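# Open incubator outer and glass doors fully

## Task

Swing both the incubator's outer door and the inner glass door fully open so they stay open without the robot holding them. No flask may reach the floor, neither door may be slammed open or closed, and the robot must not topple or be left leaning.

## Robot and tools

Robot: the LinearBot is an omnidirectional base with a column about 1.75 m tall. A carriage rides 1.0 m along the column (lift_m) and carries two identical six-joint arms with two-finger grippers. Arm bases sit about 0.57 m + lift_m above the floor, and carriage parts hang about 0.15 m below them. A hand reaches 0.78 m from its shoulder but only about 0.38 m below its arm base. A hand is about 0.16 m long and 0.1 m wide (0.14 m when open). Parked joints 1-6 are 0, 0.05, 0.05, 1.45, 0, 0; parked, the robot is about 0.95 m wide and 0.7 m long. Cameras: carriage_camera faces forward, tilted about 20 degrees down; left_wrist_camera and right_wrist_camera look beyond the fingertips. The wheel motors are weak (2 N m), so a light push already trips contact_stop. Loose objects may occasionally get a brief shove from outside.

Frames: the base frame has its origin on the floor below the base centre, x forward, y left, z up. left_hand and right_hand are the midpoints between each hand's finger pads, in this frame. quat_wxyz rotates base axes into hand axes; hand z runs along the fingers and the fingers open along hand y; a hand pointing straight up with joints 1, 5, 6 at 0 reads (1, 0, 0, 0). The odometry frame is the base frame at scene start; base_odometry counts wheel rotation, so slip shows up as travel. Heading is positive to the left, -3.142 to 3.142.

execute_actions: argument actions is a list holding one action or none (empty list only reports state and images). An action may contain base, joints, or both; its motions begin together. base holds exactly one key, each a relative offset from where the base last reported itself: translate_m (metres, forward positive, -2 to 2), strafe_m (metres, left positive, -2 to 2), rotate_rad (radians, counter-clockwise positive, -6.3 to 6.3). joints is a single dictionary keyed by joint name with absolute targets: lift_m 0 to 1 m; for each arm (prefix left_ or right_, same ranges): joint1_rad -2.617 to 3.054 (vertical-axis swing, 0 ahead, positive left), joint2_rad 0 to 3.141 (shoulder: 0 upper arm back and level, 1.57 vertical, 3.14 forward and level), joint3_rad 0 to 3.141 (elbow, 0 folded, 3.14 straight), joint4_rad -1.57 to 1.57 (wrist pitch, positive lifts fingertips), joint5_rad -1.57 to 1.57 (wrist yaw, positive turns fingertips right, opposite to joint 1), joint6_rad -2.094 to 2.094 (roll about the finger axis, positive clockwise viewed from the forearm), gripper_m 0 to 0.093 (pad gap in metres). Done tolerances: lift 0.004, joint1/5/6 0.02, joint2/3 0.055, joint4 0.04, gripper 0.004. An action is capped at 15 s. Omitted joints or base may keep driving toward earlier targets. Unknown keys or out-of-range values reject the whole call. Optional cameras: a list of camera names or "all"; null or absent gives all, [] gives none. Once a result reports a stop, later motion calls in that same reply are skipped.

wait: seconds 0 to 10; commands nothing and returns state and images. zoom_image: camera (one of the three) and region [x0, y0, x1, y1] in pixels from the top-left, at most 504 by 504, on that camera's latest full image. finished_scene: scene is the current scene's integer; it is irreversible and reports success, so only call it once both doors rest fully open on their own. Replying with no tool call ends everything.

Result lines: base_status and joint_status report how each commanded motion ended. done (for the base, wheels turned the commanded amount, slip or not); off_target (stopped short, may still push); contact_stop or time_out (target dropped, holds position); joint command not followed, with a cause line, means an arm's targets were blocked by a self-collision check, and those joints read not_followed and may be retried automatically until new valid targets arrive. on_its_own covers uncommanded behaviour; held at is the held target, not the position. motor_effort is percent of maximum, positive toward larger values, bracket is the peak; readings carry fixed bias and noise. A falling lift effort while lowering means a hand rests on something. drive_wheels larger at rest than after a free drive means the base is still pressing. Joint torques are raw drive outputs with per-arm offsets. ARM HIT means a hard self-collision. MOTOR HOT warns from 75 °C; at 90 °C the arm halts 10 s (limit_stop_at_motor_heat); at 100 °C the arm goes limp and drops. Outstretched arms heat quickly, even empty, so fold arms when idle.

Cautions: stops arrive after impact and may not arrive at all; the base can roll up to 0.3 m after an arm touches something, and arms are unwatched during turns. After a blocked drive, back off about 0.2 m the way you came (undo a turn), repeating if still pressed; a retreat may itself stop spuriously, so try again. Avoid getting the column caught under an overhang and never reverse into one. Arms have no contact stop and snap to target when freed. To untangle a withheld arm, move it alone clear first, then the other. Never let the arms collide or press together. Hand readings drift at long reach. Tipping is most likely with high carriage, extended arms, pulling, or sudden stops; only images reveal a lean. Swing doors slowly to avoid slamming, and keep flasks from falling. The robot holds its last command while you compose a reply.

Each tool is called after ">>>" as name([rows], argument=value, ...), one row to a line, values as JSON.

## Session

>>> execute_actions(actions=[], cameras=["carriage_camera"])

Scene clock: 0.00 s.
Joint torques (N m, as the arm reports them, + toward a larger angle): no reading
base_odometry: x=+0.000 y=+0.000 heading=+0.000 (m, m, rad; odometry frame)
base_status: not commanded
joint_positions: lift_m=+0.299 left_joint1_rad=+0.007 left_joint2_rad=+0.062 left_joint3_rad=+0.041 left_joint4_rad=+1.410 left_joint5_rad=-0.004 left_joint6_rad=+0.034 left_gripper_m=+0.094 right_joint1_rad=-0.015 right_joint2_rad=+0.049 right_joint3_rad=+0.049 right_joint4_rad=+1.397 right_joint5_rad=-0.034 right_joint6_rad=-0.013 right_gripper_m=+0.094
joint_status: not commanded
motor_effort: lift_m=+30 drive_wheels=+2 (%)
left_hand: x=+0.3321 y=+0.3396 z=+1.2827 quat_wxyz=(+0.996, -0.001, +0.091, +0.021) (m; base frame)
right_hand: x=+0.3287 y=-0.3335 z=+1.2847 quat_wxyz=(+0.996, -0.017, +0.087, -0.013) (m; base frame)
pictures: carriage_camera
Images, in order (width x height): carriage_camera 504x504.

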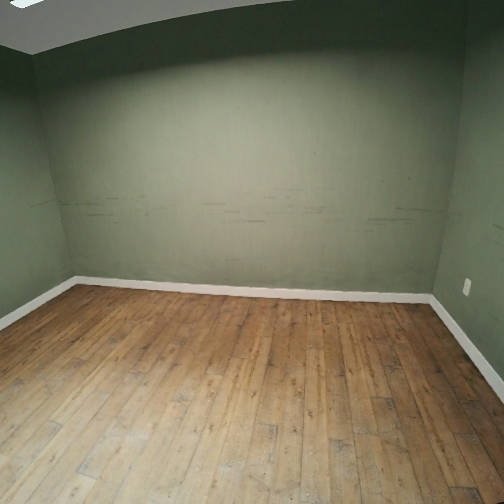

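>>> execute_actions([
  {"base":{"rotate_rad":1.7}},
], cameras=["carriage_camera"])

>>> execute_actions([
  {"base":{"rotate_rad":1.57}},
], cameras=["carriage_camera"])

Scene clock: 4.73 s.
Joint torques (N m, as the arm reports them, + toward a larger angle): left_arm=[-0.05  3.48  6.69 -0.02 -0.03 -0.1 ] | right_arm=[ 0.05  4.37  6.66 -0.06 -0.05  0.1 ]
base_odometry: x=+0.000 y=+0.000 heading=+1.699 (m, m, rad; odometry frame)
base_status: done
joint_positions: lift_m=+0.299 left_joint1_rad=+0.007 left_joint2_rad=+0.062 left_joint3_rad=+0.041 left_joint4_rad=+1.409 left_joint5_rad=-0.004 left_joint6_rad=+0.034 left_gripper_m=+0.094 right_joint1_rad=-0.015 right_joint2_rad=+0.049 right_joint3_rad=+0.049 right_joint4_rad=+1.395 right_joint5_rad=-0.034 right_joint6_rad=-0.013 right_gripper_m=+0.094
joint_status: not commanded
motor_effort: lift_m=+29(30) drive_wheels=+10(27) (%)
left_hand: x=+0.3323 y=+0.3396 z=+1.2826 quat_wxyz=(+0.996, -0.001, +0.091, +0.021) (m; base frame)
right_hand: x=+0.3293 y=-0.3335 z=+1.2846 quat_wxyz=(+0.996, -0.017, +0.088, -0.013) (m; base frame)
pictures: carriage_camera
Images, in order (width x height): carriage_camera 504x504.

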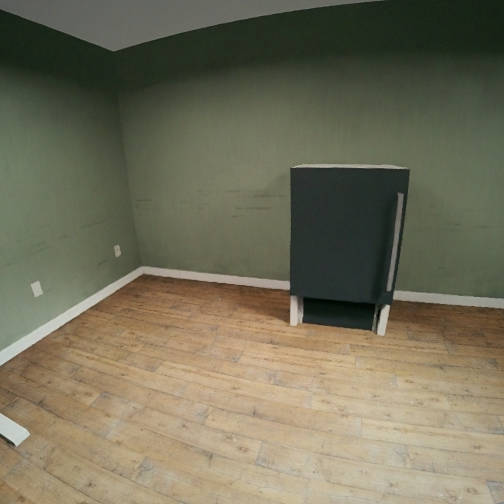

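Scene clock: 7.93 s.
Joint torques (N m, as the arm reports them, + toward a larger angle): left_arm=[-0.06  3.51  6.55  0.   -0.03 -0.1 ] | right_arm=[ 0.01  4.41  6.68 -0.04 -0.03  0.1 ]
base_odometry: x=+0.000 y=+0.000 heading=-3.016 (m, m, rad; odometry frame)
base_status: done
joint_positions: lift_m=+0.299 left_joint1_rad=+0.007 left_joint2_rad=+0.062 left_joint3_rad=+0.041 left_joint4_rad=+1.409 left_joint5_rad=-0.004 left_joint6_rad=+0.034 left_gripper_m=+0.094 right_joint1_rad=-0.015 right_joint2_rad=+0.049 right_joint3_rad=+0.049 right_joint4_rad=+1.395 right_joint5_rad=-0.034 right_joint6_rad=-0.013 right_gripper_m=+0.094
joint_status: not commanded
motor_effort: lift_m=+29(30) drive_wheels=+10(28) (%)
left_hand: x=+0.3324 y=+0.3396 z=+1.2826 quat_wxyz=(+0.996, -0.001, +0.092, +0.021) (m; base frame)
right_hand: x=+0.3294 y=-0.3335 z=+1.2846 quat_wxyz=(+0.996, -0.017, +0.088, -0.013) (m; base frame)
pictures: carriage_camera
Images, in order (width x height): carriage_camera 504x504.

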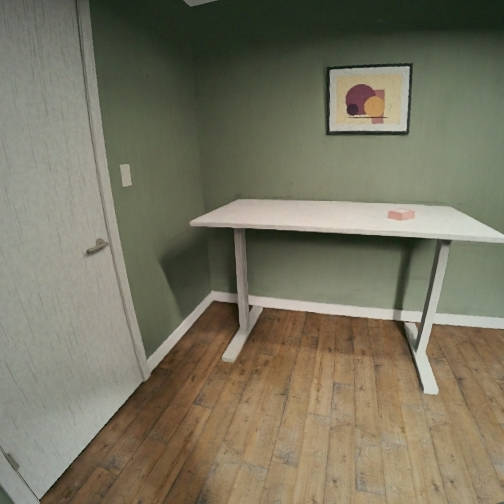

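>>> execute_actions([
  {"base":{"rotate_rad":-1.9}},
], cameras=["carriage_camera"])

>>> execute_actions([
  {"base":{"translate_m":0.7},"joints":{"right_joint2_rad":1.0,"right_joint3_rad":0.9,"right_joint4_rad":0.1,"right_joint5_rad":0,"lift_m":0.02}},
], cameras=["carriage_camera","right_wrist_camera"])

Scene clock: 14.27 s.
Joint torques (N m, as the arm reports them, + toward a larger angle): left_arm=[-0.09  3.5   6.63 -0.01 -0.03 -0.1 ] | right_arm=[ 0.03  4.41  6.59 -0.04 -0.04  0.1 ]
base_odometry: x=+0.000 y=+0.000 heading=+1.369 (m, m, rad; odometry frame)
base_status: done
joint_positions: lift_m=+0.299 left_joint1_rad=+0.007 left_joint2_rad=+0.062 left_joint3_rad=+0.041 left_joint4_rad=+1.407 left_joint5_rad=-0.004 left_joint6_rad=+0.034 left_gripper_m=+0.094 right_joint1_rad=-0.015 right_joint2_rad=+0.049 right_joint3_rad=+0.049 right_joint4_rad=+1.393 right_joint5_rad=-0.034 right_joint6_rad=-0.013 right_gripper_m=+0.094
joint_status: not commanded
motor_effort: lift_m=+29(29) drive_wheels=+9(33) (%)
left_hand: x=+0.3327 y=+0.3396 z=+1.2825 quat_wxyz=(+0.996, -0.001, +0.092, +0.021) (m; base frame)
right_hand: x=+0.3296 y=-0.3335 z=+1.2845 quat_wxyz=(+0.996, -0.017, +0.088, -0.013) (m; base frame)
pictures: carriage_camera
Images, in order (width x height): carriage_camera 504x504.

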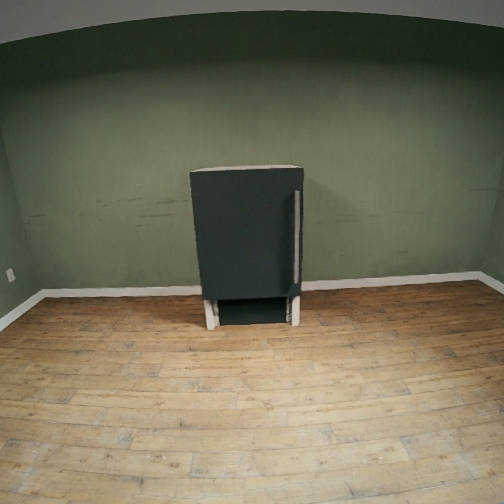

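Scene clock: 18.00 s.
Joint torques (N m, as the arm reports them, + toward a larger angle): left_arm=[-0.08  3.49  6.7  -0.02 -0.03 -0.1 ] | right_arm=[ 0.02 -2.   10.48  2.39  0.02  0.09]
base_odometry: x=+0.142 y=+0.686 heading=+1.368 (m, m, rad; odometry frame)
base_status: done
joint_positions: lift_m=+0.020 left_joint1_rad=+0.007 left_joint2_rad=+0.062 left_joint3_rad=+0.041 left_joint4_rad=+1.411 left_joint5_rad=-0.004 left_joint6_rad=+0.034 left_gripper_m=+0.094 right_joint1_rad=-0.015 right_joint2_rad=+0.990 right_joint3_rad=+0.882 right_joint4_rad=+0.102 right_joint5_rad=-0.006 right_joint6_rad=-0.013 right_gripper_m=+0.094
joint_status: all done
motor_effort: lift_m=+27(26) drive_wheels=-8(29) (%)
left_hand: x=+0.3319 y=+0.3396 z=+1.0037 quat_wxyz=(+0.996, -0.001, +0.090, +0.021) (m; base frame)
right_hand: x=+0.6560 y=-0.3433 z=+0.9429 quat_wxyz=(+0.705, -0.001, +0.709, -0.008) (m; base frame)
pictures: carriage_camera, right_wrist_camera
Images, in order (width x height): carriage_camera 504x504, right_wrist_camera 504x504.

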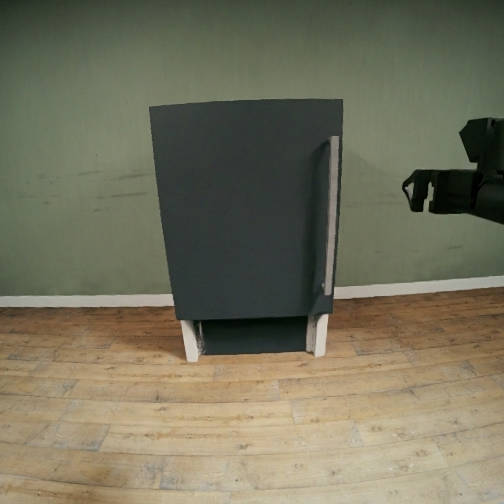

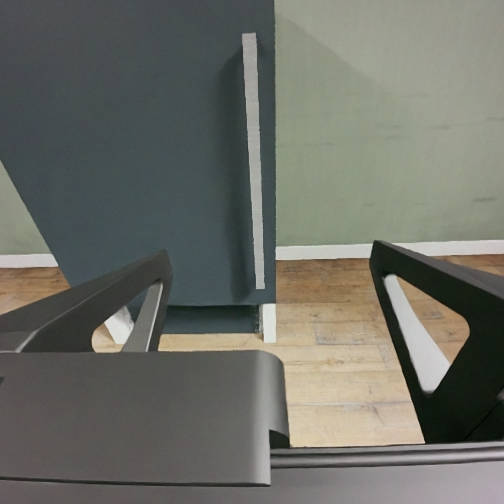

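>>> execute_actions([
  {"base":{"rotate_rad":0.06}},
], cameras=[])

>>> execute_actions([
  {"base":{"translate_m":0.33}},
], cameras=["carriage_camera","right_wrist_camera"])

Scene clock: 21.07 s.
Joint torques (N m, as the arm reports them, + toward a larger angle): left_arm=[-0.02  3.49  6.75  0.03  0.01 -0.1 ] | right_arm=[ 0.07 -2.14 10.44  2.38  0.    0.1 ]
base_odometry: x=+0.142 y=+0.686 heading=+1.427 (m, m, rad; odometry frame)
base_status: done
joint_positions: lift_m=+0.020 left_joint1_rad=+0.007 left_joint2_rad=+0.062 left_joint3_rad=+0.041 left_joint4_rad=+1.409 left_joint5_rad=-0.004 left_joint6_rad=+0.034 left_gripper_m=+0.094 right_joint1_rad=-0.015 right_joint2_rad=+0.990 right_joint3_rad=+0.882 right_joint4_rad=+0.104 right_joint5_rad=-0.004 right_joint6_rad=-0.013 right_gripper_m=+0.094
joint_status: not commanded
motor_effort: lift_m=+28(27) drive_wheels=-5(12) (%)
left_hand: x=+0.3322 y=+0.3396 z=+1.0036 quat_wxyz=(+0.996, -0.001, +0.091, +0.021) (m; base frame)
right_hand: x=+0.6560 y=-0.3435 z=+0.9435 quat_wxyz=(+0.706, -0.001, +0.709, -0.009) (m; base frame)
pictures: none
No camera images: the call's "cameras" was empty. Leave "cameras" out to get every camera's image.

Scene clock: 23.77 s.
Joint torques (N m, as the arm reports them, + toward a larger angle): left_arm=[-0.09  3.48  6.73  0.   -0.03 -0.1 ] | right_arm=[ 0.02 -2.08 10.39  2.34  0.    0.1 ]
base_odometry: x=+0.189 y=+1.013 heading=+1.428 (m, m, rad; odometry frame)
base_status: done
joint_positions: lift_m=+0.020 left_joint1_rad=+0.007 left_joint2_rad=+0.062 left_joint3_rad=+0.041 left_joint4_rad=+1.409 left_joint5_rad=-0.004 left_joint6_rad=+0.034 left_gripper_m=+0.094 right_joint1_rad=-0.015 right_joint2_rad=+0.990 right_joint3_rad=+0.882 right_joint4_rad=+0.106 right_joint5_rad=-0.004 right_joint6_rad=-0.013 right_gripper_m=+0.094
joint_status: not commanded
motor_effort: lift_m=+29(28) drive_wheels=-8(27) (%)
left_hand: x=+0.3322 y=+0.3396 z=+1.0036 quat_wxyz=(+0.996, -0.001, +0.091, +0.021) (m; base frame)
right_hand: x=+0.6560 y=-0.3436 z=+0.9440 quat_wxyz=(+0.706, -0.001, +0.708, -0.009) (m; base frame)
pictures: carriage_camera, right_wrist_camera
Images, in order (width x height): carriage_camera 504x504, right_wrist_camera 504x504.

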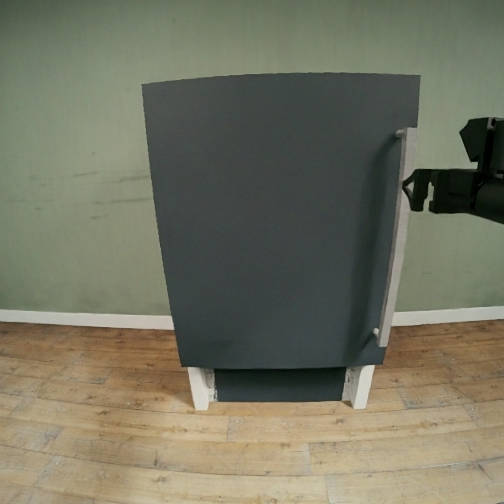

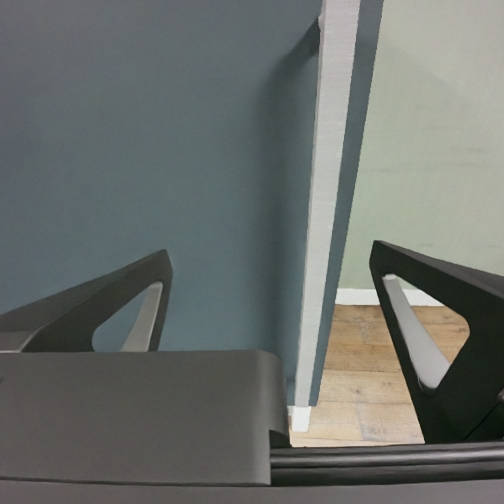

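>>> execute_actions([
  {"base":{"strafe_m":-0.05}},
], cameras=[])

>>> execute_actions([
  {"base":{"translate_m":0.13}},
], cameras=["right_wrist_camera"])

Scene clock: 26.63 s.
Joint torques (N m, as the arm reports them, + toward a larger angle): left_arm=[-0.1   3.48  6.65 -0.04 -0.03 -0.1 ] | right_arm=[ 0.05 -1.93 10.39  2.35 -0.01  0.1 ]
base_odometry: x=+0.238 y=+1.006 heading=+1.429 (m, m, rad; odometry frame)
base_status: done
joint_positions: lift_m=+0.020 left_joint1_rad=+0.007 left_joint2_rad=+0.062 left_joint3_rad=+0.041 left_joint4_rad=+1.410 left_joint5_rad=-0.004 left_joint6_rad=+0.034 left_gripper_m=+0.094 right_joint1_rad=-0.015 right_joint2_rad=+0.990 right_joint3_rad=+0.882 right_joint4_rad=+0.107 right_joint5_rad=-0.004 right_joint6_rad=-0.013 right_gripper_m=+0.094
joint_status: not commanded
motor_effort: lift_m=+28(27) drive_wheels=-3(20) (%)
left_hand: x=+0.3321 y=+0.3396 z=+1.0036 quat_wxyz=(+0.996, -0.001, +0.091, +0.021) (m; base frame)
right_hand: x=+0.6561 y=-0.3435 z=+0.9441 quat_wxyz=(+0.707, -0.001, +0.708, -0.009) (m; base frame)
pictures: none
No camera images: the call's "cameras" was empty. Leave "cameras" out to get every camera's image.

Scene clock: 28.47 s.
Joint torques (N m, as the arm reports them, + toward a larger angle): left_arm=[-0.08  3.47  6.73 -0.02 -0.02 -0.1 ] | right_arm=[ 0.05 -2.06 10.41  2.37  0.    0.09]
base_odometry: x=+0.257 y=+1.135 heading=+1.428 (m, m, rad; odometry frame)
base_status: done
joint_positions: lift_m=+0.020 left_joint1_rad=+0.007 left_joint2_rad=+0.062 left_joint3_rad=+0.041 left_joint4_rad=+1.410 left_joint5_rad=-0.004 left_joint6_rad=+0.034 left_gripper_m=+0.094 right_joint1_rad=-0.015 right_joint2_rad=+0.990 right_joint3_rad=+0.882 right_joint4_rad=+0.108 right_joint5_rad=-0.004 right_joint6_rad=-0.013 right_gripper_m=+0.094
joint_status: not commanded
motor_effort: lift_m=+27(27) drive_wheels=-6(21) (%)
left_hand: x=+0.3320 y=+0.3396 z=+1.0036 quat_wxyz=(+0.996, -0.001, +0.091, +0.021) (m; base frame)
right_hand: x=+0.6561 y=-0.3435 z=+0.9444 quat_wxyz=(+0.707, -0.001, +0.707, -0.009) (m; base frame)
pictures: right_wrist_camera
Images, in order (width x height): right_wrist_camera 504x504.

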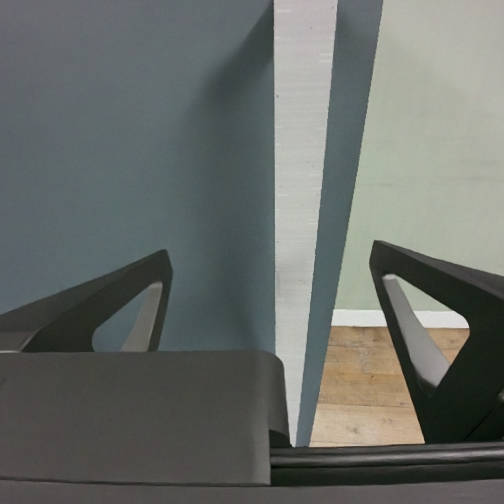

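>>> execute_actions([
  {"base":{"translate_m":0.075},"joints":{"right_joint1_rad":-0.045}},
], cameras=[])

>>> execute_actions([
  {"joints":{"right_gripper_m":0}},
], cameras=["right_wrist_camera"])

>>> execute_actions([
  {"base":{"translate_m":-0.06},"joints":{"right_joint5_rad":0}},
], cameras=[])

>>> execute_actions([
  {"base":{"translate_m":-0.17},"joints":{"right_joint5_rad":0.65,"right_joint1_rad":0.48}},
], cameras=["carriage_camera"])

Scene clock: 33.20 s.
Joint torques (N m, as the arm reports them, + toward a larger angle): left_arm=[-0.09  3.49  6.78 -0.05 -0.03 -0.11] | right_arm=[-0.34 -2.04 10.42  2.35  0.    0.1 ]
base_odometry: x=+0.268 y=+1.209 heading=+1.427 (m, m, rad; odometry frame)
base_status: done
joint_positions: lift_m=+0.020 left_joint1_rad=+0.007 left_joint2_rad=+0.062 left_joint3_rad=+0.041 left_joint4_rad=+1.411 left_joint5_rad=-0.004 left_joint6_rad=+0.034 left_gripper_m=+0.094 right_joint1_rad=-0.041 right_joint2_rad=+0.990 right_joint3_rad=+0.882 right_joint4_rad=+0.108 right_joint5_rad=-0.004 right_joint6_rad=-0.013 right_gripper_m=+0.094
joint_status: all done
motor_effort: lift_m=+28(28) drive_wheels=-6(23) (%)
left_hand: x=+0.3319 y=+0.3396 z=+1.0037 quat_wxyz=(+0.996, -0.001, +0.090, +0.021) (m; base frame)
right_hand: x=+0.6558 y=-0.3533 z=+0.9445 quat_wxyz=(+0.707, +0.008, +0.707, -0.018) (m; base frame)
pictures: none
No camera images: the call's "cameras" was empty. Leave "cameras" out to get every camera's image.

Scene clock: 33.93 s.
Joint torques (N m, as the arm reports them, + toward a larger angle): left_arm=[-0.07  3.47  6.78 -0.02 -0.06 -0.11] | right_arm=[ 0.62 -2.15 10.41  2.34 -0.29  0.08]
base_odometry: x=+0.268 y=+1.209 heading=+1.427 (m, m, rad; odometry frame)
base_status: not commanded
joint_positions: lift_m=+0.020 left_joint1_rad=+0.007 left_joint2_rad=+0.062 left_joint3_rad=+0.041 left_joint4_rad=+1.411 left_joint5_rad=-0.004 left_joint6_rad=+0.034 left_gripper_m=+0.094 right_joint1_rad=-0.055 right_joint2_rad=+0.991 right_joint3_rad=+0.882 right_joint4_rad=+0.110 right_joint5_rad=+0.025 right_joint6_rad=-0.011 right_gripper_m=+0.024
joint_status: right_gripper_m off_target (ended at +0.024, target +0.000)
motor_effort: lift_m=+28(27) drive_wheels=-5(6) (%)
left_hand: x=+0.3319 y=+0.3396 z=+1.0037 quat_wxyz=(+0.996, -0.001, +0.090, +0.021) (m; base frame)
right_hand: x=+0.6553 y=-0.3634 z=+0.9447 quat_wxyz=(+0.707, +0.024, +0.706, -0.032) (m; base frame)
pictures: right_wrist_camera
Images, in order (width x height): right_wrist_camera 504x504.

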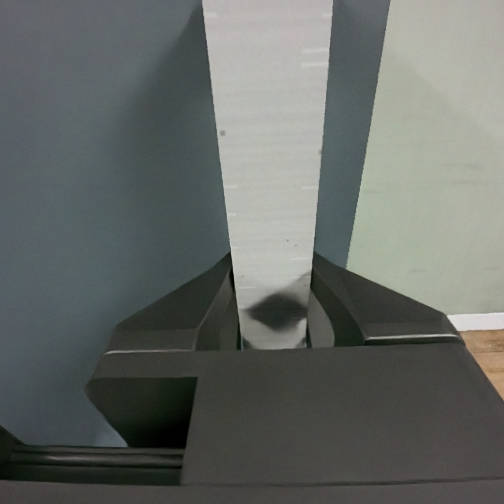

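Scene clock: 35.30 s.
Joint torques (N m, as the arm reports them, + toward a larger angle): left_arm=[-0.06  3.57  6.74 -0.01 -0.03 -0.1 ] | right_arm=[-1.35 -4.81  8.95  2.24 -0.26  0.04]
base_odometry: x=+0.259 y=+1.150 heading=+1.428 (m, m, rad; odometry frame)
base_status: done
joint_positions: lift_m=+0.020 left_joint1_rad=+0.007 left_joint2_rad=+0.062 left_joint3_rad=+0.041 left_joint4_rad=+1.410 left_joint5_rad=-0.004 left_joint6_rad=+0.034 left_gripper_m=+0.094 right_joint1_rad=-0.025 right_joint2_rad=+1.022 right_joint3_rad=+0.900 right_joint4_rad=+0.119 right_joint5_rad=+0.020 right_joint6_rad=-0.008 right_gripper_m=+0.025
joint_status: right_joint5_rad off_target (ended at +0.020, target +0.000)
motor_effort: lift_m=+27(27) drive_wheels=+4(33) (%)
left_hand: x=+0.3321 y=+0.3396 z=+1.0036 quat_wxyz=(+0.996, -0.001, +0.091, +0.021) (m; base frame)
right_hand: x=+0.6634 y=-0.3518 z=+0.9446 quat_wxyz=(+0.706, +0.013, +0.708, -0.019) (m; base frame)
pictures: none
No camera images: the call's "cameras" was empty. Leave "cameras" out to get every camera's image.

Scene clock: 37.33 s.
Joint torques (N m, as the arm reports them, + toward a larger angle): left_arm=[-0.08  3.44  6.7  -0.04 -0.04 -0.1 ] | right_arm=[-1.2  -5.28  8.83  1.97  0.48  0.05]
base_odometry: x=+0.235 y=+0.981 heading=+1.428 (m, m, rad; odometry frame)
base_status: done
joint_positions: lift_m=+0.020 left_joint1_rad=+0.007 left_joint2_rad=+0.062 left_joint3_rad=+0.041 left_joint4_rad=+1.409 left_joint5_rad=-0.004 left_joint6_rad=+0.034 left_gripper_m=+0.094 right_joint1_rad=+0.498 right_joint2_rad=+1.030 right_joint3_rad=+0.900 right_joint4_rad=+0.130 right_joint5_rad=+0.599 right_joint6_rad=-0.008 right_gripper_m=+0.029
joint_status: right_joint5_rad off_target (ended at +0.599, target +0.650); the others done
motor_effort: lift_m=+27(28) drive_wheels=+3(27) (%)
left_hand: x=+0.3323 y=+0.3396 z=+1.0036 quat_wxyz=(+0.996, -0.001, +0.091, +0.021) (m; base frame)
right_hand: x=+0.6394 y=-0.2563 z=+0.9447 quat_wxyz=(+0.706, +0.033, +0.706, -0.039) (m; base frame)
pictures: carriage_camera
Images, in order (width x height): carriage_camera 504x504.

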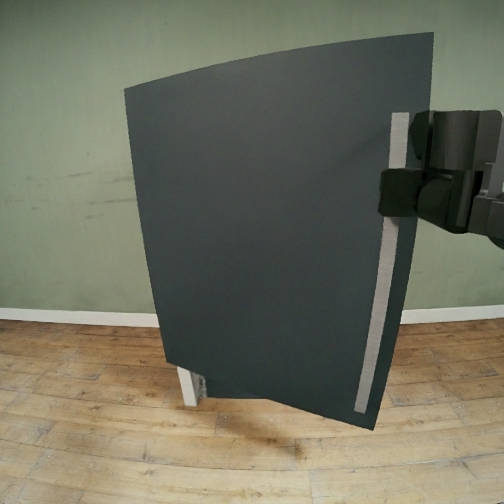

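>>> execute_actions([
  {"base":{"strafe_m":0.07},"joints":{"right_joint2_rad":0.8,"right_joint3_rad":0.72}},
], cameras=[])

>>> execute_actions([
  {"base":{"translate_m":-0.11},"joints":{"right_joint1_rad":0.9,"right_joint5_rad":0.85}},
], cameras=["carriage_camera"])

>>> execute_actions([
  {"joints":{"right_gripper_m":0.093}},
], cameras=[])

>>> execute_actions([
  {"base":{"translate_m":-0.17}},
], cameras=[])

>>> execute_actions([
  {"base":{"strafe_m":-0.73},"joints":{"right_joint1_rad":0,"right_joint2_rad":0.05,"right_joint3_rad":0.05,"right_joint4_rad":1.45,"right_joint5_rad":0,"left_gripper_m":0}},
], cameras=[])

>>> execute_actions([
  {"base":{"translate_m":0.25},"joints":{"left_joint2_rad":1.0,"left_joint3_rad":0.9,"left_joint4_rad":0.1}},
], cameras=["carriage_camera"])

Scene clock: 42.93 s.
Joint torques (N m, as the arm reports them, + toward a larger angle): left_arm=[-0.08  3.48  6.72 -0.01 -0.03 -0.1 ] | right_arm=[-0.07 -1.62  6.05  1.84 -0.14  0.39]
base_odometry: x=+0.166 y=+0.991 heading=+1.428 (m, m, rad; odometry frame)
base_status: done
joint_positions: lift_m=+0.020 left_joint1_rad=+0.007 left_joint2_rad=+0.062 left_joint3_rad=+0.041 left_joint4_rad=+1.409 left_joint5_rad=-0.004 left_joint6_rad=+0.034 left_gripper_m=+0.094 right_joint1_rad=+0.482 right_joint2_rad=+0.808 right_joint3_rad=+0.752 right_joint4_rad=+0.136 right_joint5_rad=+0.656 right_joint6_rad=-0.044 right_gripper_m=+0.030
joint_status: all done
on_its_own: right_joint5_rad moved +0.057 to your old target +0.650
motor_effort: lift_m=+28(28) drive_wheels=-3(25) (%)
left_hand: x=+0.3323 y=+0.3396 z=+1.0036 quat_wxyz=(+0.996, -0.001, +0.091, +0.021) (m; base frame)
right_hand: x=+0.5950 y=-0.2947 z=+0.9445 quat_wxyz=(+0.727, +0.062, +0.681, -0.062) (m; base frame)
pictures: none
No camera images: the call's "cameras" was empty. Leave "cameras" out to get every camera's image.

Scene clock: 44.63 s.
Joint torques (N m, as the arm reports them, + toward a larger angle): left_arm=[-0.06  3.55  6.79  0.01 -0.03 -0.1 ] | right_arm=[  1.24 -12.87   4.59   0.33   2.26   0.47]
base_odometry: x=+0.150 y=+0.883 heading=+1.429 (m, m, rad; odometry frame)
base_status: done
joint_positions: lift_m=+0.020 left_joint1_rad=+0.007 left_joint2_rad=+0.062 left_joint3_rad=+0.041 left_joint4_rad=+1.409 left_joint5_rad=-0.004 left_joint6_rad=+0.034 left_gripper_m=+0.094 right_joint1_rad=+0.881 right_joint2_rad=+0.942 right_joint3_rad=+0.772 right_joint4_rad=+0.278 right_joint5_rad=+0.625 right_joint6_rad=-0.052 right_gripper_m=+0.031
joint_status: right_joint5_rad off_target (ended at +0.625, target +0.850); the others done
motor_effort: lift_m=+28(28) drive_wheels=+31(31) (%)
left_hand: x=+0.3323 y=+0.3396 z=+1.0036 quat_wxyz=(+0.996, -0.001, +0.091, +0.021) (m; base frame)
right_hand: x=+0.5715 y=-0.1492 z=+0.9445 quat_wxyz=(+0.731, -0.082, +0.671, +0.097) (m; base frame)
pictures: carriage_camera
Images, in order (width x height): carriage_camera 504x504.

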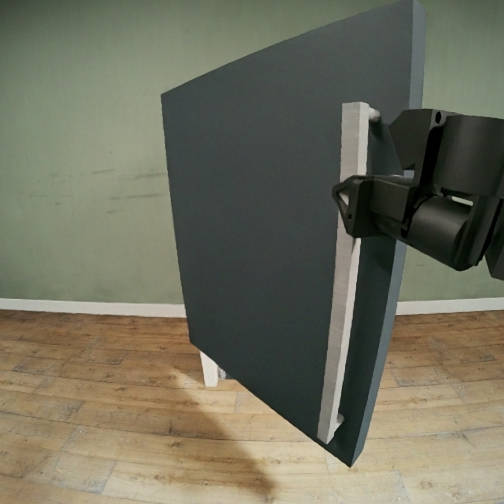

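Scene clock: 45.57 s.
Joint torques (N m, as the arm reports them, + toward a larger angle): left_arm=[-0.15  3.48  6.68  0.    0.   -0.1 ] | right_arm=[-0.44 -1.26  6.97  1.93  0.03  0.18]
base_odometry: x=+0.150 y=+0.882 heading=+1.428 (m, m, rad; odometry frame)
base_status: not commanded
joint_positions: lift_m=+0.020 left_joint1_rad=+0.007 left_joint2_rad=+0.062 left_joint3_rad=+0.041 left_joint4_rad=+1.410 left_joint5_rad=-0.004 left_joint6_rad=+0.034 left_gripper_m=+0.094 right_joint1_rad=+0.906 right_joint2_rad=+0.805 right_joint3_rad=+0.740 right_joint4_rad=+0.119 right_joint5_rad=+0.839 right_joint6_rad=-0.022 right_gripper_m=+0.093
joint_status: all done
on_its_own: right_joint5_rad moved +0.214 to your old target +0.850
motor_effort: lift_m=+28(26) drive_wheels=-2(31) (%)
left_hand: x=+0.3322 y=+0.3397 z=+1.0036 quat_wxyz=(+0.996, -0.001, +0.091, +0.021) (m; base frame)
right_hand: x=+0.5545 y=-0.2020 z=+0.9349 quat_wxyz=(+0.719, -0.017, +0.694, +0.030) (m; base frame)
pictures: none
No camera images: the call's "cameras" was empty. Leave "cameras" out to get every camera's image.

Scene clock: 47.60 s.
Joint torques (N m, as the arm reports them, + toward a larger angle): left_arm=[-0.07  3.46  6.68 -0.02 -0.03 -0.1 ] | right_arm=[-0.41 -1.2   7.02  1.92  0.01  0.18]
base_odometry: x=+0.126 y=+0.714 heading=+1.428 (m, m, rad; odometry frame)
base_status: done
joint_positions: lift_m=+0.020 left_joint1_rad=+0.007 left_joint2_rad=+0.062 left_joint3_rad=+0.041 left_joint4_rad=+1.409 left_joint5_rad=-0.004 left_joint6_rad=+0.034 left_gripper_m=+0.094 right_joint1_rad=+0.906 right_joint2_rad=+0.805 right_joint3_rad=+0.740 right_joint4_rad=+0.116 right_joint5_rad=+0.842 right_joint6_rad=-0.022 right_gripper_m=+0.093
joint_status: not commanded
motor_effort: lift_m=+28(27) drive_wheels=-3(22) (%)
left_hand: x=+0.3322 y=+0.3397 z=+1.0036 quat_wxyz=(+0.996, -0.001, +0.091, +0.021) (m; base frame)
right_hand: x=+0.5546 y=-0.2025 z=+0.9343 quat_wxyz=(+0.718, -0.016, +0.695, +0.029) (m; base frame)
pictures: none
No camera images: the call's "cameras" was empty. Leave "cameras" out to get every camera's image.

Scene clock: 51.40 s.
Joint torques (N m, as the arm reports them, + toward a larger angle): left_arm=[-0.08  3.44  6.77  0.   -0.02 -0.11] | right_arm=[-0.24  3.52  4.5  -0.2  -0.13  0.17]
base_odometry: x=+0.848 y=+0.610 heading=+1.428 (m, m, rad; odometry frame)
base_status: done
joint_positions: lift_m=+0.020 left_joint1_rad=+0.007 left_joint2_rad=+0.062 left_joint3_rad=+0.041 left_joint4_rad=+1.409 left_joint5_rad=-0.004 left_joint6_rad=+0.034 left_gripper_m=+0.001 right_joint1_rad=+0.004 right_joint2_rad=+0.063 right_joint3_rad=+0.073 right_joint4_rad=+1.446 right_joint5_rad=+0.007 right_joint6_rad=-0.021 right_gripper_m=+0.093
joint_status: all done
motor_effort: lift_m=+28(28) drive_wheels=-4(20) (%)
left_hand: x=+0.3322 y=+0.3397 z=+1.0036 quat_wxyz=(+0.996, -0.001, +0.091, +0.021) (m; base frame)
right_hand: x=+0.3140 y=-0.3399 z=+1.0139 quat_wxyz=(+0.998, +0.003, +0.057, -0.009) (m; base frame)
pictures: none
No camera images: the call's "cameras" was empty. Leave "cameras" out to get every camera's image.

Scene clock: 53.80 s.
Joint torques (N m, as the arm reports them, + toward a larger angle): left_arm=[-0.03 -1.98 10.3   2.03 -0.02 -0.11] | right_arm=[-0.25  3.59  4.52 -0.22 -0.13  0.17]
base_odometry: x=+0.885 y=+0.857 heading=+1.427 (m, m, rad; odometry frame)
base_status: done
joint_positions: lift_m=+0.020 left_joint1_rad=+0.007 left_joint2_rad=+0.990 left_joint3_rad=+0.880 left_joint4_rad=+0.106 left_joint5_rad=-0.004 left_joint6_rad=+0.034 left_gripper_m=+0.001 right_joint1_rad=+0.004 right_joint2_rad=+0.063 right_joint3_rad=+0.073 right_joint4_rad=+1.448 right_joint5_rad=+0.007 right_joint6_rad=-0.021 right_gripper_m=+0.093
joint_status: all done
motor_effort: lift_m=+28(27) drive_wheels=-6(21) (%)
left_hand: x=+0.6561 y=+0.3420 z=+0.9427 quat_wxyz=(+0.705, +0.008, +0.709, +0.016) (m; base frame)
right_hand: x=+0.3135 y=-0.3398 z=+1.0140 quat_wxyz=(+0.998, +0.003, +0.056, -0.009) (m; base frame)
pictures: carriage_camera
Images, in order (width x height): carriage_camera 504x504.

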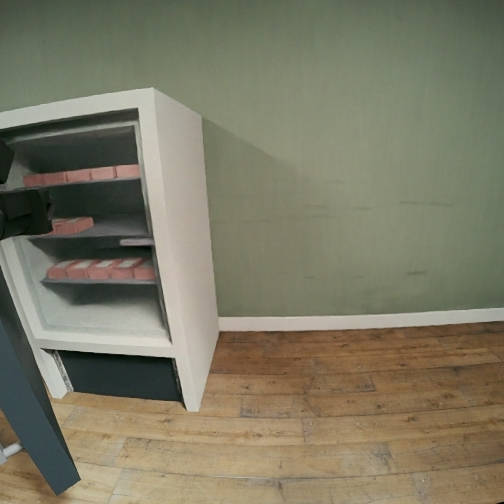

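>>> execute_actions([
  {"base":{"strafe_m":0.3},"joints":{"left_joint1_rad":0.5}},
], cameras=[])

>>> execute_actions([
  {"base":{"strafe_m":0.21},"joints":{"left_joint1_rad":0.8}},
], cameras=["carriage_camera"])

>>> execute_actions([
  {"base":{"strafe_m":-0.46},"joints":{"left_joint1_rad":0,"left_joint2_rad":1.45,"left_joint3_rad":0.4,"left_joint4_rad":1.04,"left_joint6_rad":-1.57,"left_gripper_m":0.07,"lift_m":0}},
], cameras=[])

>>> execute_actions([
  {"base":{"translate_m":0.24}},
], cameras=["carriage_camera","left_wrist_camera"])

Scene clock: 60.50 s.
Joint torques (N m, as the arm reports them, + toward a larger angle): left_arm=[ 0.25 -1.79 10.45  2.05 -0.1   0.  ] | right_arm=[-0.24  3.57  4.55 -0.23 -0.13  0.17]
base_odometry: x=+0.588 y=+0.900 heading=+1.427 (m, m, rad; odometry frame)
base_status: done
joint_positions: lift_m=+0.020 left_joint1_rad=+0.496 left_joint2_rad=+0.990 left_joint3_rad=+0.880 left_joint4_rad=+0.108 left_joint5_rad=+0.005 left_joint6_rad=+0.025 left_gripper_m=+0.000 right_joint1_rad=+0.004 right_joint2_rad=+0.063 right_joint3_rad=+0.073 right_joint4_rad=+1.449 right_joint5_rad=+0.006 right_joint6_rad=-0.021 right_gripper_m=+0.093
joint_status: all done
motor_effort: lift_m=+28(29) drive_wheels=-4(31) (%)
left_hand: x=+0.6118 y=+0.5147 z=+0.9433 quat_wxyz=(+0.683, -0.163, +0.689, +0.180) (m; base frame)
right_hand: x=+0.3133 y=-0.3397 z=+1.0140 quat_wxyz=(+0.998, +0.002, +0.056, -0.009) (m; base frame)
pictures: none
No camera images: the call's "cameras" was empty. Leave "cameras" out to get every camera's image.

Scene clock: 62.73 s.
Joint torques (N m, as the arm reports them, + toward a larger angle): left_arm=[ 0.23 -1.91 10.63  2.11 -0.05  0.  ] | right_arm=[-0.25  3.51  4.49 -0.22 -0.12  0.17]
base_odometry: x=+0.380 y=+0.931 heading=+1.426 (m, m, rad; odometry frame)
base_status: done
joint_positions: lift_m=+0.020 left_joint1_rad=+0.796 left_joint2_rad=+0.990 left_joint3_rad=+0.880 left_joint4_rad=+0.108 left_joint5_rad=+0.001 left_joint6_rad=+0.025 left_gripper_m=+0.000 right_joint1_rad=+0.004 right_joint2_rad=+0.063 right_joint3_rad=+0.073 right_joint4_rad=+1.448 right_joint5_rad=+0.006 right_joint6_rad=-0.021 right_gripper_m=+0.093
joint_status: all done
motor_effort: lift_m=+27(27) drive_wheels=-4(24) (%)
left_hand: x=+0.5447 y=+0.6039 z=+0.9431 quat_wxyz=(+0.648, -0.266, +0.656, +0.282) (m; base frame)
right_hand: x=+0.3135 y=-0.3396 z=+1.0140 quat_wxyz=(+0.998, +0.002, +0.056, -0.009) (m; base frame)
pictures: carriage_camera
Images, in order (width x height): carriage_camera 504x504.

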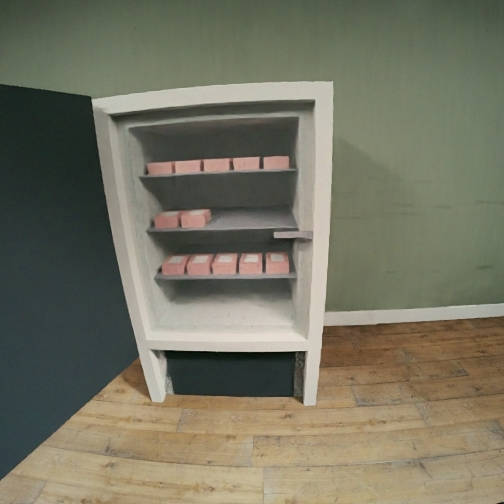

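Scene clock: 65.83 s.
Joint torques (N m, as the arm reports them, + toward a larger angle): left_arm=[-0.45 -4.3   5.65  2.08 -0.03 -0.11] | right_arm=[-0.23  3.58  4.49 -0.2  -0.1   0.17]
base_odometry: x=+0.835 y=+0.865 heading=+1.427 (m, m, rad; odometry frame)
base_status: done
joint_positions: lift_m=+0.000 left_joint1_rad=+0.003 left_joint2_rad=+1.441 left_joint3_rad=+0.416 left_joint4_rad=+1.040 left_joint5_rad=-0.003 left_joint6_rad=-1.561 left_gripper_m=+0.070 right_joint1_rad=+0.004 right_joint2_rad=+0.063 right_joint3_rad=+0.073 right_joint4_rad=+1.448 right_joint5_rad=+0.004 right_joint6_rad=-0.021 right_gripper_m=+0.093
joint_status: all done
motor_effort: lift_m=+27(27) drive_wheels=-4(34) (%)
left_hand: x=+0.6951 y=+0.3405 z=+0.7578 quat_wxyz=(+0.508, -0.495, +0.497, -0.500) (m; base frame)
right_hand: x=+0.3135 y=-0.3393 z=+0.9941 quat_wxyz=(+0.998, +0.001, +0.056, -0.009) (m; base frame)
pictures: none
No camera images: the call's "cameras" was empty. Leave "cameras" out to get every camera's image.

Scene clock: 68.17 s.
Joint torques (N m, as the arm reports them, + toward a larger angle): left_arm=[-0.31 -4.36  5.61  2.11  0.   -0.11] | right_arm=[-0.27  3.56  4.5  -0.23 -0.09  0.17]
base_odometry: x=+0.870 y=+1.103 heading=+1.426 (m, m, rad; odometry frame)
base_status: done
joint_positions: lift_m=+0.000 left_joint1_rad=+0.003 left_joint2_rad=+1.441 left_joint3_rad=+0.416 left_joint4_rad=+1.042 left_joint5_rad=-0.003 left_joint6_rad=-1.561 left_gripper_m=+0.070 right_joint1_rad=+0.004 right_joint2_rad=+0.063 right_joint3_rad=+0.073 right_joint4_rad=+1.449 right_joint5_rad=+0.004 right_joint6_rad=-0.021 right_gripper_m=+0.093
joint_status: not commanded
motor_effort: lift_m=+26(26) drive_wheels=-6(21) (%)
left_hand: x=+0.6951 y=+0.3405 z=+0.7584 quat_wxyz=(+0.508, -0.495, +0.497, -0.500) (m; base frame)
right_hand: x=+0.3134 y=-0.3393 z=+0.9941 quat_wxyz=(+0.998, +0.001, +0.056, -0.009) (m; base frame)
pictures: carriage_camera, left_wrist_camera
Images, in order (width x height): carriage_camera 504x504, left_wrist_camera 504x504.

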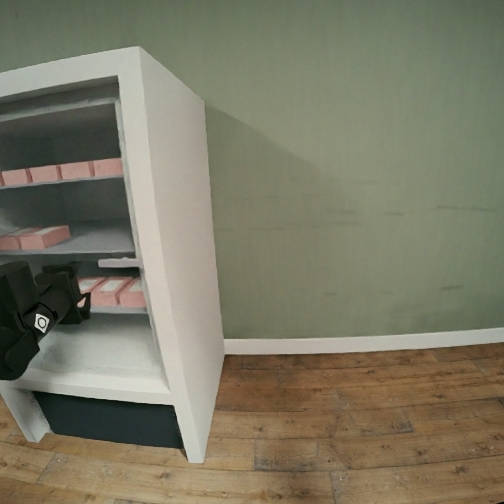

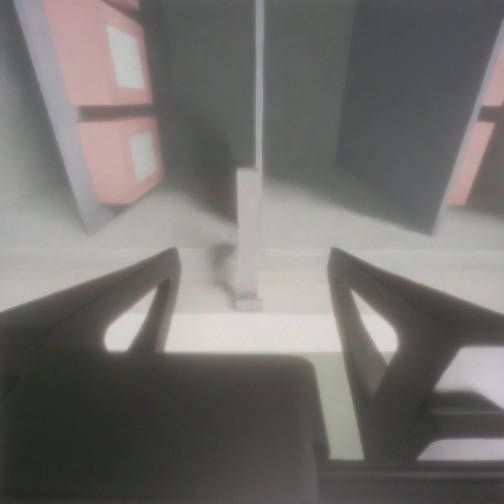

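>>> execute_actions([
  {"base":{"strafe_m":-0.05}},
], cameras=[])

>>> execute_actions([
  {"base":{"translate_m":0.1}},
], cameras=["left_wrist_camera"])

Scene clock: 72.17 s.
Joint torques (N m, as the arm reports them, + toward a larger angle): left_arm=[-0.37 -4.17  5.66  2.05 -0.03 -0.11] | right_arm=[-0.25  3.54  4.52 -0.23 -0.1   0.17]
base_odometry: x=+0.920 y=+1.096 heading=+1.426 (m, m, rad; odometry frame)
base_status: done
joint_positions: lift_m=+0.000 left_joint1_rad=+0.003 left_joint2_rad=+1.441 left_joint3_rad=+0.416 left_joint4_rad=+1.043 left_joint5_rad=-0.003 left_joint6_rad=-1.561 left_gripper_m=+0.070 right_joint1_rad=+0.004 right_joint2_rad=+0.063 right_joint3_rad=+0.073 right_joint4_rad=+1.449 right_joint5_rad=+0.004 right_joint6_rad=-0.021 right_gripper_m=+0.093
joint_status: not commanded
motor_effort: lift_m=+26(27) drive_wheels=-3(21) (%)
left_hand: x=+0.6951 y=+0.3405 z=+0.7585 quat_wxyz=(+0.508, -0.495, +0.496, -0.500) (m; base frame)
right_hand: x=+0.3133 y=-0.3392 z=+0.9941 quat_wxyz=(+0.998, +0.001, +0.056, -0.009) (m; base frame)
pictures: none
No camera images: the call's "cameras" was empty. Leave "cameras" out to get every camera's image.

Scene clock: 73.83 s.
Joint torques (N m, as the arm reports them, + toward a larger angle): left_arm=[-0.32 -4.17  5.71  2.04 -0.04 -0.12] | right_arm=[-0.23  3.66  4.51 -0.25 -0.09  0.17]
base_odometry: x=+0.934 y=+1.195 heading=+1.425 (m, m, rad; odometry frame)
base_status: done
joint_positions: lift_m=+0.000 left_joint1_rad=+0.003 left_joint2_rad=+1.441 left_joint3_rad=+0.416 left_joint4_rad=+1.044 left_joint5_rad=-0.003 left_joint6_rad=-1.561 left_gripper_m=+0.070 right_joint1_rad=+0.004 right_joint2_rad=+0.063 right_joint3_rad=+0.073 right_joint4_rad=+1.449 right_joint5_rad=+0.004 right_joint6_rad=-0.021 right_gripper_m=+0.093
joint_status: not commanded
motor_effort: lift_m=+27(26) drive_wheels=-6(20) (%)
left_hand: x=+0.6951 y=+0.3405 z=+0.7589 quat_wxyz=(+0.509, -0.494, +0.496, -0.501) (m; base frame)
right_hand: x=+0.3133 y=-0.3392 z=+0.9941 quat_wxyz=(+0.998, +0.001, +0.056, -0.009) (m; base frame)
pictures: left_wrist_camera
Images, in order (width x height): left_wrist_camera 504x504.

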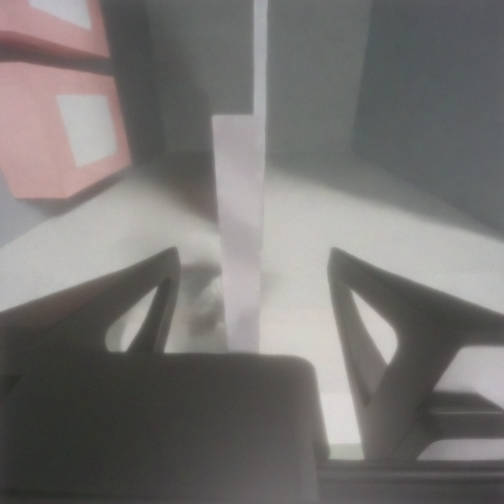

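Matches the grasp view.

>>> execute_actions([
  {"joints":{"left_gripper_m":0}},
], cameras=[])

>>> execute_actions([
  {"joints":{"left_joint6_rad":0}},
], cameras=["left_wrist_camera"])

>>> execute_actions([
  {"base":{"translate_m":-0.28},"joints":{"left_joint1_rad":0.35,"left_joint5_rad":0.4}},
], cameras=["carriage_camera","left_wrist_camera"])

Scene clock: 76.83 s.
Joint torques (N m, as the arm reports them, + toward a larger angle): left_arm=[-0.38 -4.22  5.79  2.18 -0.03 -0.11] | right_arm=[-0.24  3.48  4.5  -0.23 -0.1   0.17]
base_odometry: x=+0.934 y=+1.195 heading=+1.425 (m, m, rad; odometry frame)
base_status: not commanded
joint_positions: lift_m=+0.000 left_joint1_rad=+0.003 left_joint2_rad=+1.442 left_joint3_rad=+0.415 left_joint4_rad=+1.029 left_joint5_rad=-0.003 left_joint6_rad=-1.562 left_gripper_m=+0.015 right_joint1_rad=+0.004 right_joint2_rad=+0.063 right_joint3_rad=+0.073 right_joint4_rad=+1.449 right_joint5_rad=+0.004 right_joint6_rad=-0.021 right_gripper_m=+0.093
joint_status: left_gripper_m off_target (ended at +0.015, target +0.000)
motor_effort: lift_m=+27(27) drive_wheels=-5(6) (%)
left_hand: x=+0.6949 y=+0.3405 z=+0.7543 quat_wxyz=(+0.504, -0.499, +0.500, -0.497) (m; base frame)
right_hand: x=+0.3133 y=-0.3392 z=+0.9941 quat_wxyz=(+0.998, +0.001, +0.056, -0.009) (m; base frame)
pictures: none
No camera images: the call's "cameras" was empty. Leave "cameras" out to get every camera's image.

Scene clock: 78.57 s.
Joint torques (N m, as the arm reports them, + toward a larger angle): left_arm=[-0.48 -4.19  5.77  2.22 -0.02  0.17] | right_arm=[-0.24  3.59  4.51 -0.23 -0.1   0.16]
base_odometry: x=+0.934 y=+1.195 heading=+1.425 (m, m, rad; odometry frame)
base_status: not commanded
joint_positions: lift_m=+0.000 left_joint1_rad=+0.004 left_joint2_rad=+1.442 left_joint3_rad=+0.415 left_joint4_rad=+1.024 left_joint5_rad=-0.005 left_joint6_rad=-0.023 left_gripper_m=+0.015 right_joint1_rad=+0.004 right_joint2_rad=+0.063 right_joint3_rad=+0.073 right_joint4_rad=+1.449 right_joint5_rad=+0.004 right_joint6_rad=-0.021 right_gripper_m=+0.093
joint_status: left_joint6_rad off_target (ended at -0.023, target +0.000)
motor_effort: lift_m=+27(26) drive_wheels=-5(5) (%)
left_hand: x=+0.6949 y=+0.3414 z=+0.7532 quat_wxyz=(+0.706, -0.012, +0.708, -0.005) (m; base frame)
right_hand: x=+0.3133 y=-0.3392 z=+0.9941 quat_wxyz=(+0.998, +0.001, +0.056, -0.009) (m; base frame)
pictures: left_wrist_camera
Images, in order (width x height): left_wrist_camera 504x504.

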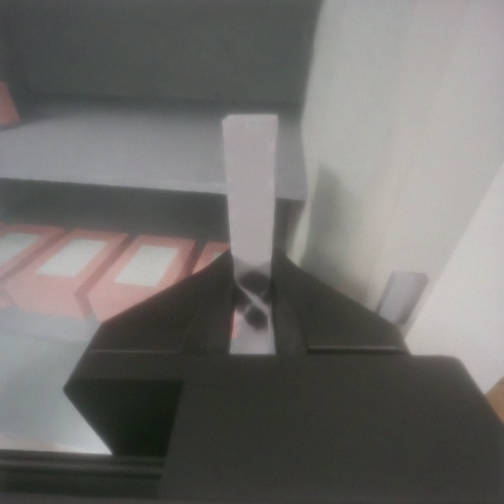

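Scene clock: 81.07 s.
Joint torques (N m, as the arm reports them, + toward a larger angle): left_arm=[-0.53 -4.05  6.56  2.06  0.09 -0.04] | right_arm=[-0.25  3.56  4.53 -0.23 -0.09  0.17]
base_odometry: x=+0.894 y=+0.918 heading=+1.425 (m, m, rad; odometry frame)
base_status: done
joint_positions: lift_m=+0.000 left_joint1_rad=+0.355 left_joint2_rad=+1.442 left_joint3_rad=+0.407 left_joint4_rad=+1.036 left_joint5_rad=+0.390 left_joint6_rad=-0.006 left_gripper_m=+0.001 right_joint1_rad=+0.004 right_joint2_rad=+0.063 right_joint3_rad=+0.073 right_joint4_rad=+1.449 right_joint5_rad=+0.004 right_joint6_rad=-0.021 right_gripper_m=+0.093
joint_status: all done
on_its_own: left_gripper_m moved -0.015 to your old target +0.000
motor_effort: lift_m=+27(27) drive_wheels=-3(34) (%)
left_hand: x=+0.6787 y=+0.4152 z=+0.7528 quat_wxyz=(+0.707, +0.010, +0.707, -0.014) (m; base frame)
right_hand: x=+0.3132 y=-0.3392 z=+0.9941 quat_wxyz=(+0.998, +0.001, +0.056, -0.009) (m; base frame)
pictures: carriage_camera, left_wrist_camera
Images, in order (width x height): carriage_camera 504x504, left_wrist_camera 504x504.

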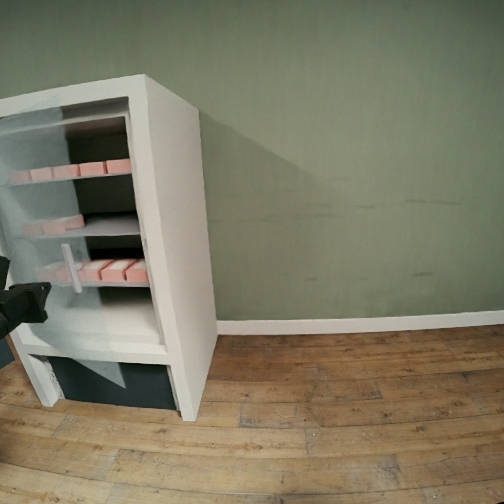

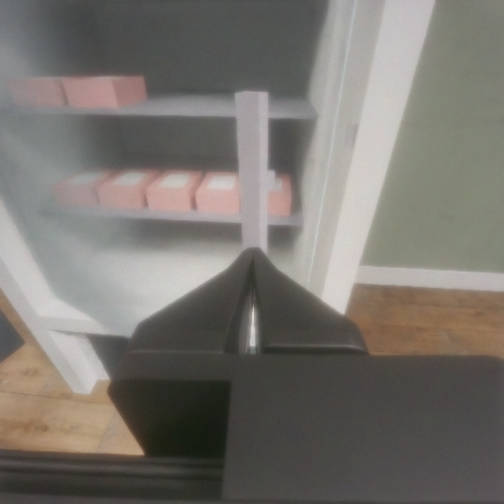

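>>> execute_actions([
  {"base":{"translate_m":-0.06},"joints":{"left_joint5_rad":1.2}},
], cameras=[])

>>> execute_actions([
  {"joints":{"left_joint1_rad":-0.2,"left_joint5_rad":0}},
], cameras=[])

>>> execute_actions([
  {"base":{"translate_m":0.23}},
], cameras=["carriage_camera","left_wrist_camera"])

Scene clock: 85.53 s.
Joint torques (N m, as the arm reports them, + toward a larger angle): left_arm=[-0.5  -3.81  5.9   1.66  0.02 -0.04] | right_arm=[-0.25  3.6   4.41 -0.22 -0.09  0.17]
base_odometry: x=+0.886 y=+0.858 heading=+1.425 (m, m, rad; odometry frame)
base_status: done
joint_positions: lift_m=+0.000 left_joint1_rad=+0.355 left_joint2_rad=+1.442 left_joint3_rad=+0.407 left_joint4_rad=+1.038 left_joint5_rad=+1.193 left_joint6_rad=-0.006 left_gripper_m=+0.001 right_joint1_rad=+0.004 right_joint2_rad=+0.063 right_joint3_rad=+0.073 right_joint4_rad=+1.449 right_joint5_rad=+0.004 right_joint6_rad=-0.021 right_gripper_m=+0.093
joint_status: all done
motor_effort: lift_m=+26(26) drive_wheels=-3(22) (%)
left_hand: x=+0.6219 y=+0.2933 z=+0.7530 quat_wxyz=(+0.646, +0.287, +0.646, -0.289) (m; base frame)
right_hand: x=+0.3132 y=-0.3392 z=+0.9941 quat_wxyz=(+0.998, +0.001, +0.056, -0.009) (m; base frame)
pictures: none
No camera images: the call's "cameras" was empty. Leave "cameras" out to get every camera's image.

Scene clock: 87.07 s.
Joint torques (N m, as the arm reports them, + toward a larger angle): left_arm=[-0.36 -4.19  6.4   2.1  -0.1  -0.03] | right_arm=[-0.25  3.57  4.53 -0.24 -0.09  0.17]
base_odometry: x=+0.886 y=+0.858 heading=+1.425 (m, m, rad; odometry frame)
base_status: not commanded
joint_positions: lift_m=+0.000 left_joint1_rad=-0.197 left_joint2_rad=+1.442 left_joint3_rad=+0.407 left_joint4_rad=+1.038 left_joint5_rad=+0.008 left_joint6_rad=-0.006 left_gripper_m=+0.001 right_joint1_rad=+0.004 right_joint2_rad=+0.063 right_joint3_rad=+0.073 right_joint4_rad=+1.449 right_joint5_rad=+0.004 right_joint6_rad=-0.021 right_gripper_m=+0.093
joint_status: all done
motor_effort: lift_m=+26(25) drive_wheels=-2(3) (%)
left_hand: x=+0.6854 y=+0.2572 z=+0.7533 quat_wxyz=(+0.704, +0.070, +0.702, -0.075) (m; base frame)
right_hand: x=+0.3132 y=-0.3392 z=+0.9941 quat_wxyz=(+0.998, +0.001, +0.056, -0.009) (m; base frame)
pictures: none
No camera images: the call's "cameras" was empty. Leave "cameras" out to get every camera's image.

Scene clock: 89.37 s.
Joint torques (N m, as the arm reports them, + toward a larger angle): left_arm=[-0.43 -4.16  6.48  2.09 -0.1  -0.03] | right_arm=[-0.23  3.59  4.55 -0.21 -0.09  0.17]
base_odometry: x=+0.919 y=+1.086 heading=+1.424 (m, m, rad; odometry frame)
base_status: done
joint_positions: lift_m=+0.000 left_joint1_rad=-0.197 left_joint2_rad=+1.442 left_joint3_rad=+0.407 left_joint4_rad=+1.042 left_joint5_rad=+0.007 left_joint6_rad=-0.006 left_gripper_m=+0.001 right_joint1_rad=+0.004 right_joint2_rad=+0.063 right_joint3_rad=+0.073 right_joint4_rad=+1.449 right_joint5_rad=+0.004 right_joint6_rad=-0.021 right_gripper_m=+0.093
joint_status: not commanded
motor_effort: lift_m=+27(26) drive_wheels=-6(23) (%)
left_hand: x=+0.6854 y=+0.2574 z=+0.7542 quat_wxyz=(+0.706, +0.070, +0.701, -0.075) (m; base frame)
right_hand: x=+0.3133 y=-0.3392 z=+0.9941 quat_wxyz=(+0.998, +0.001, +0.056, -0.009) (m; base frame)
pictures: carriage_camera, left_wrist_camera
Images, in order (width x height): carriage_camera 504x504, left_wrist_camera 504x504.

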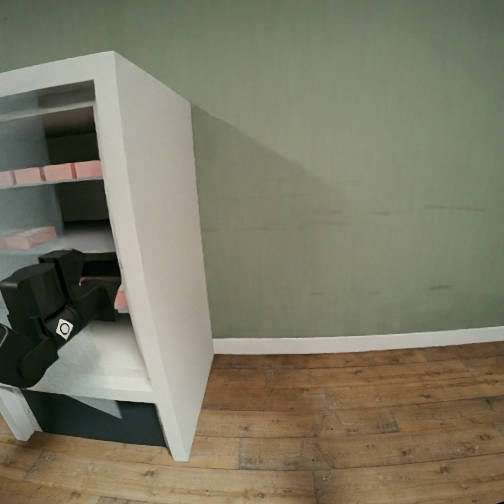

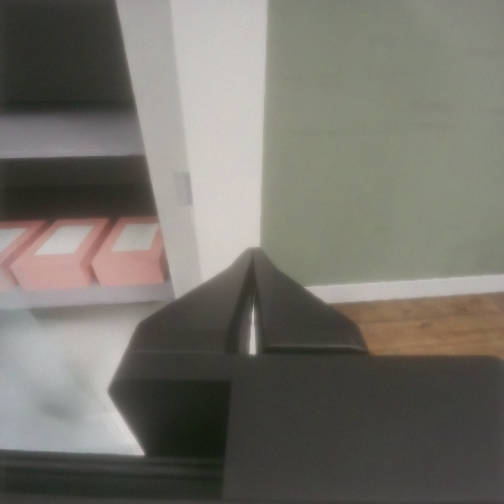

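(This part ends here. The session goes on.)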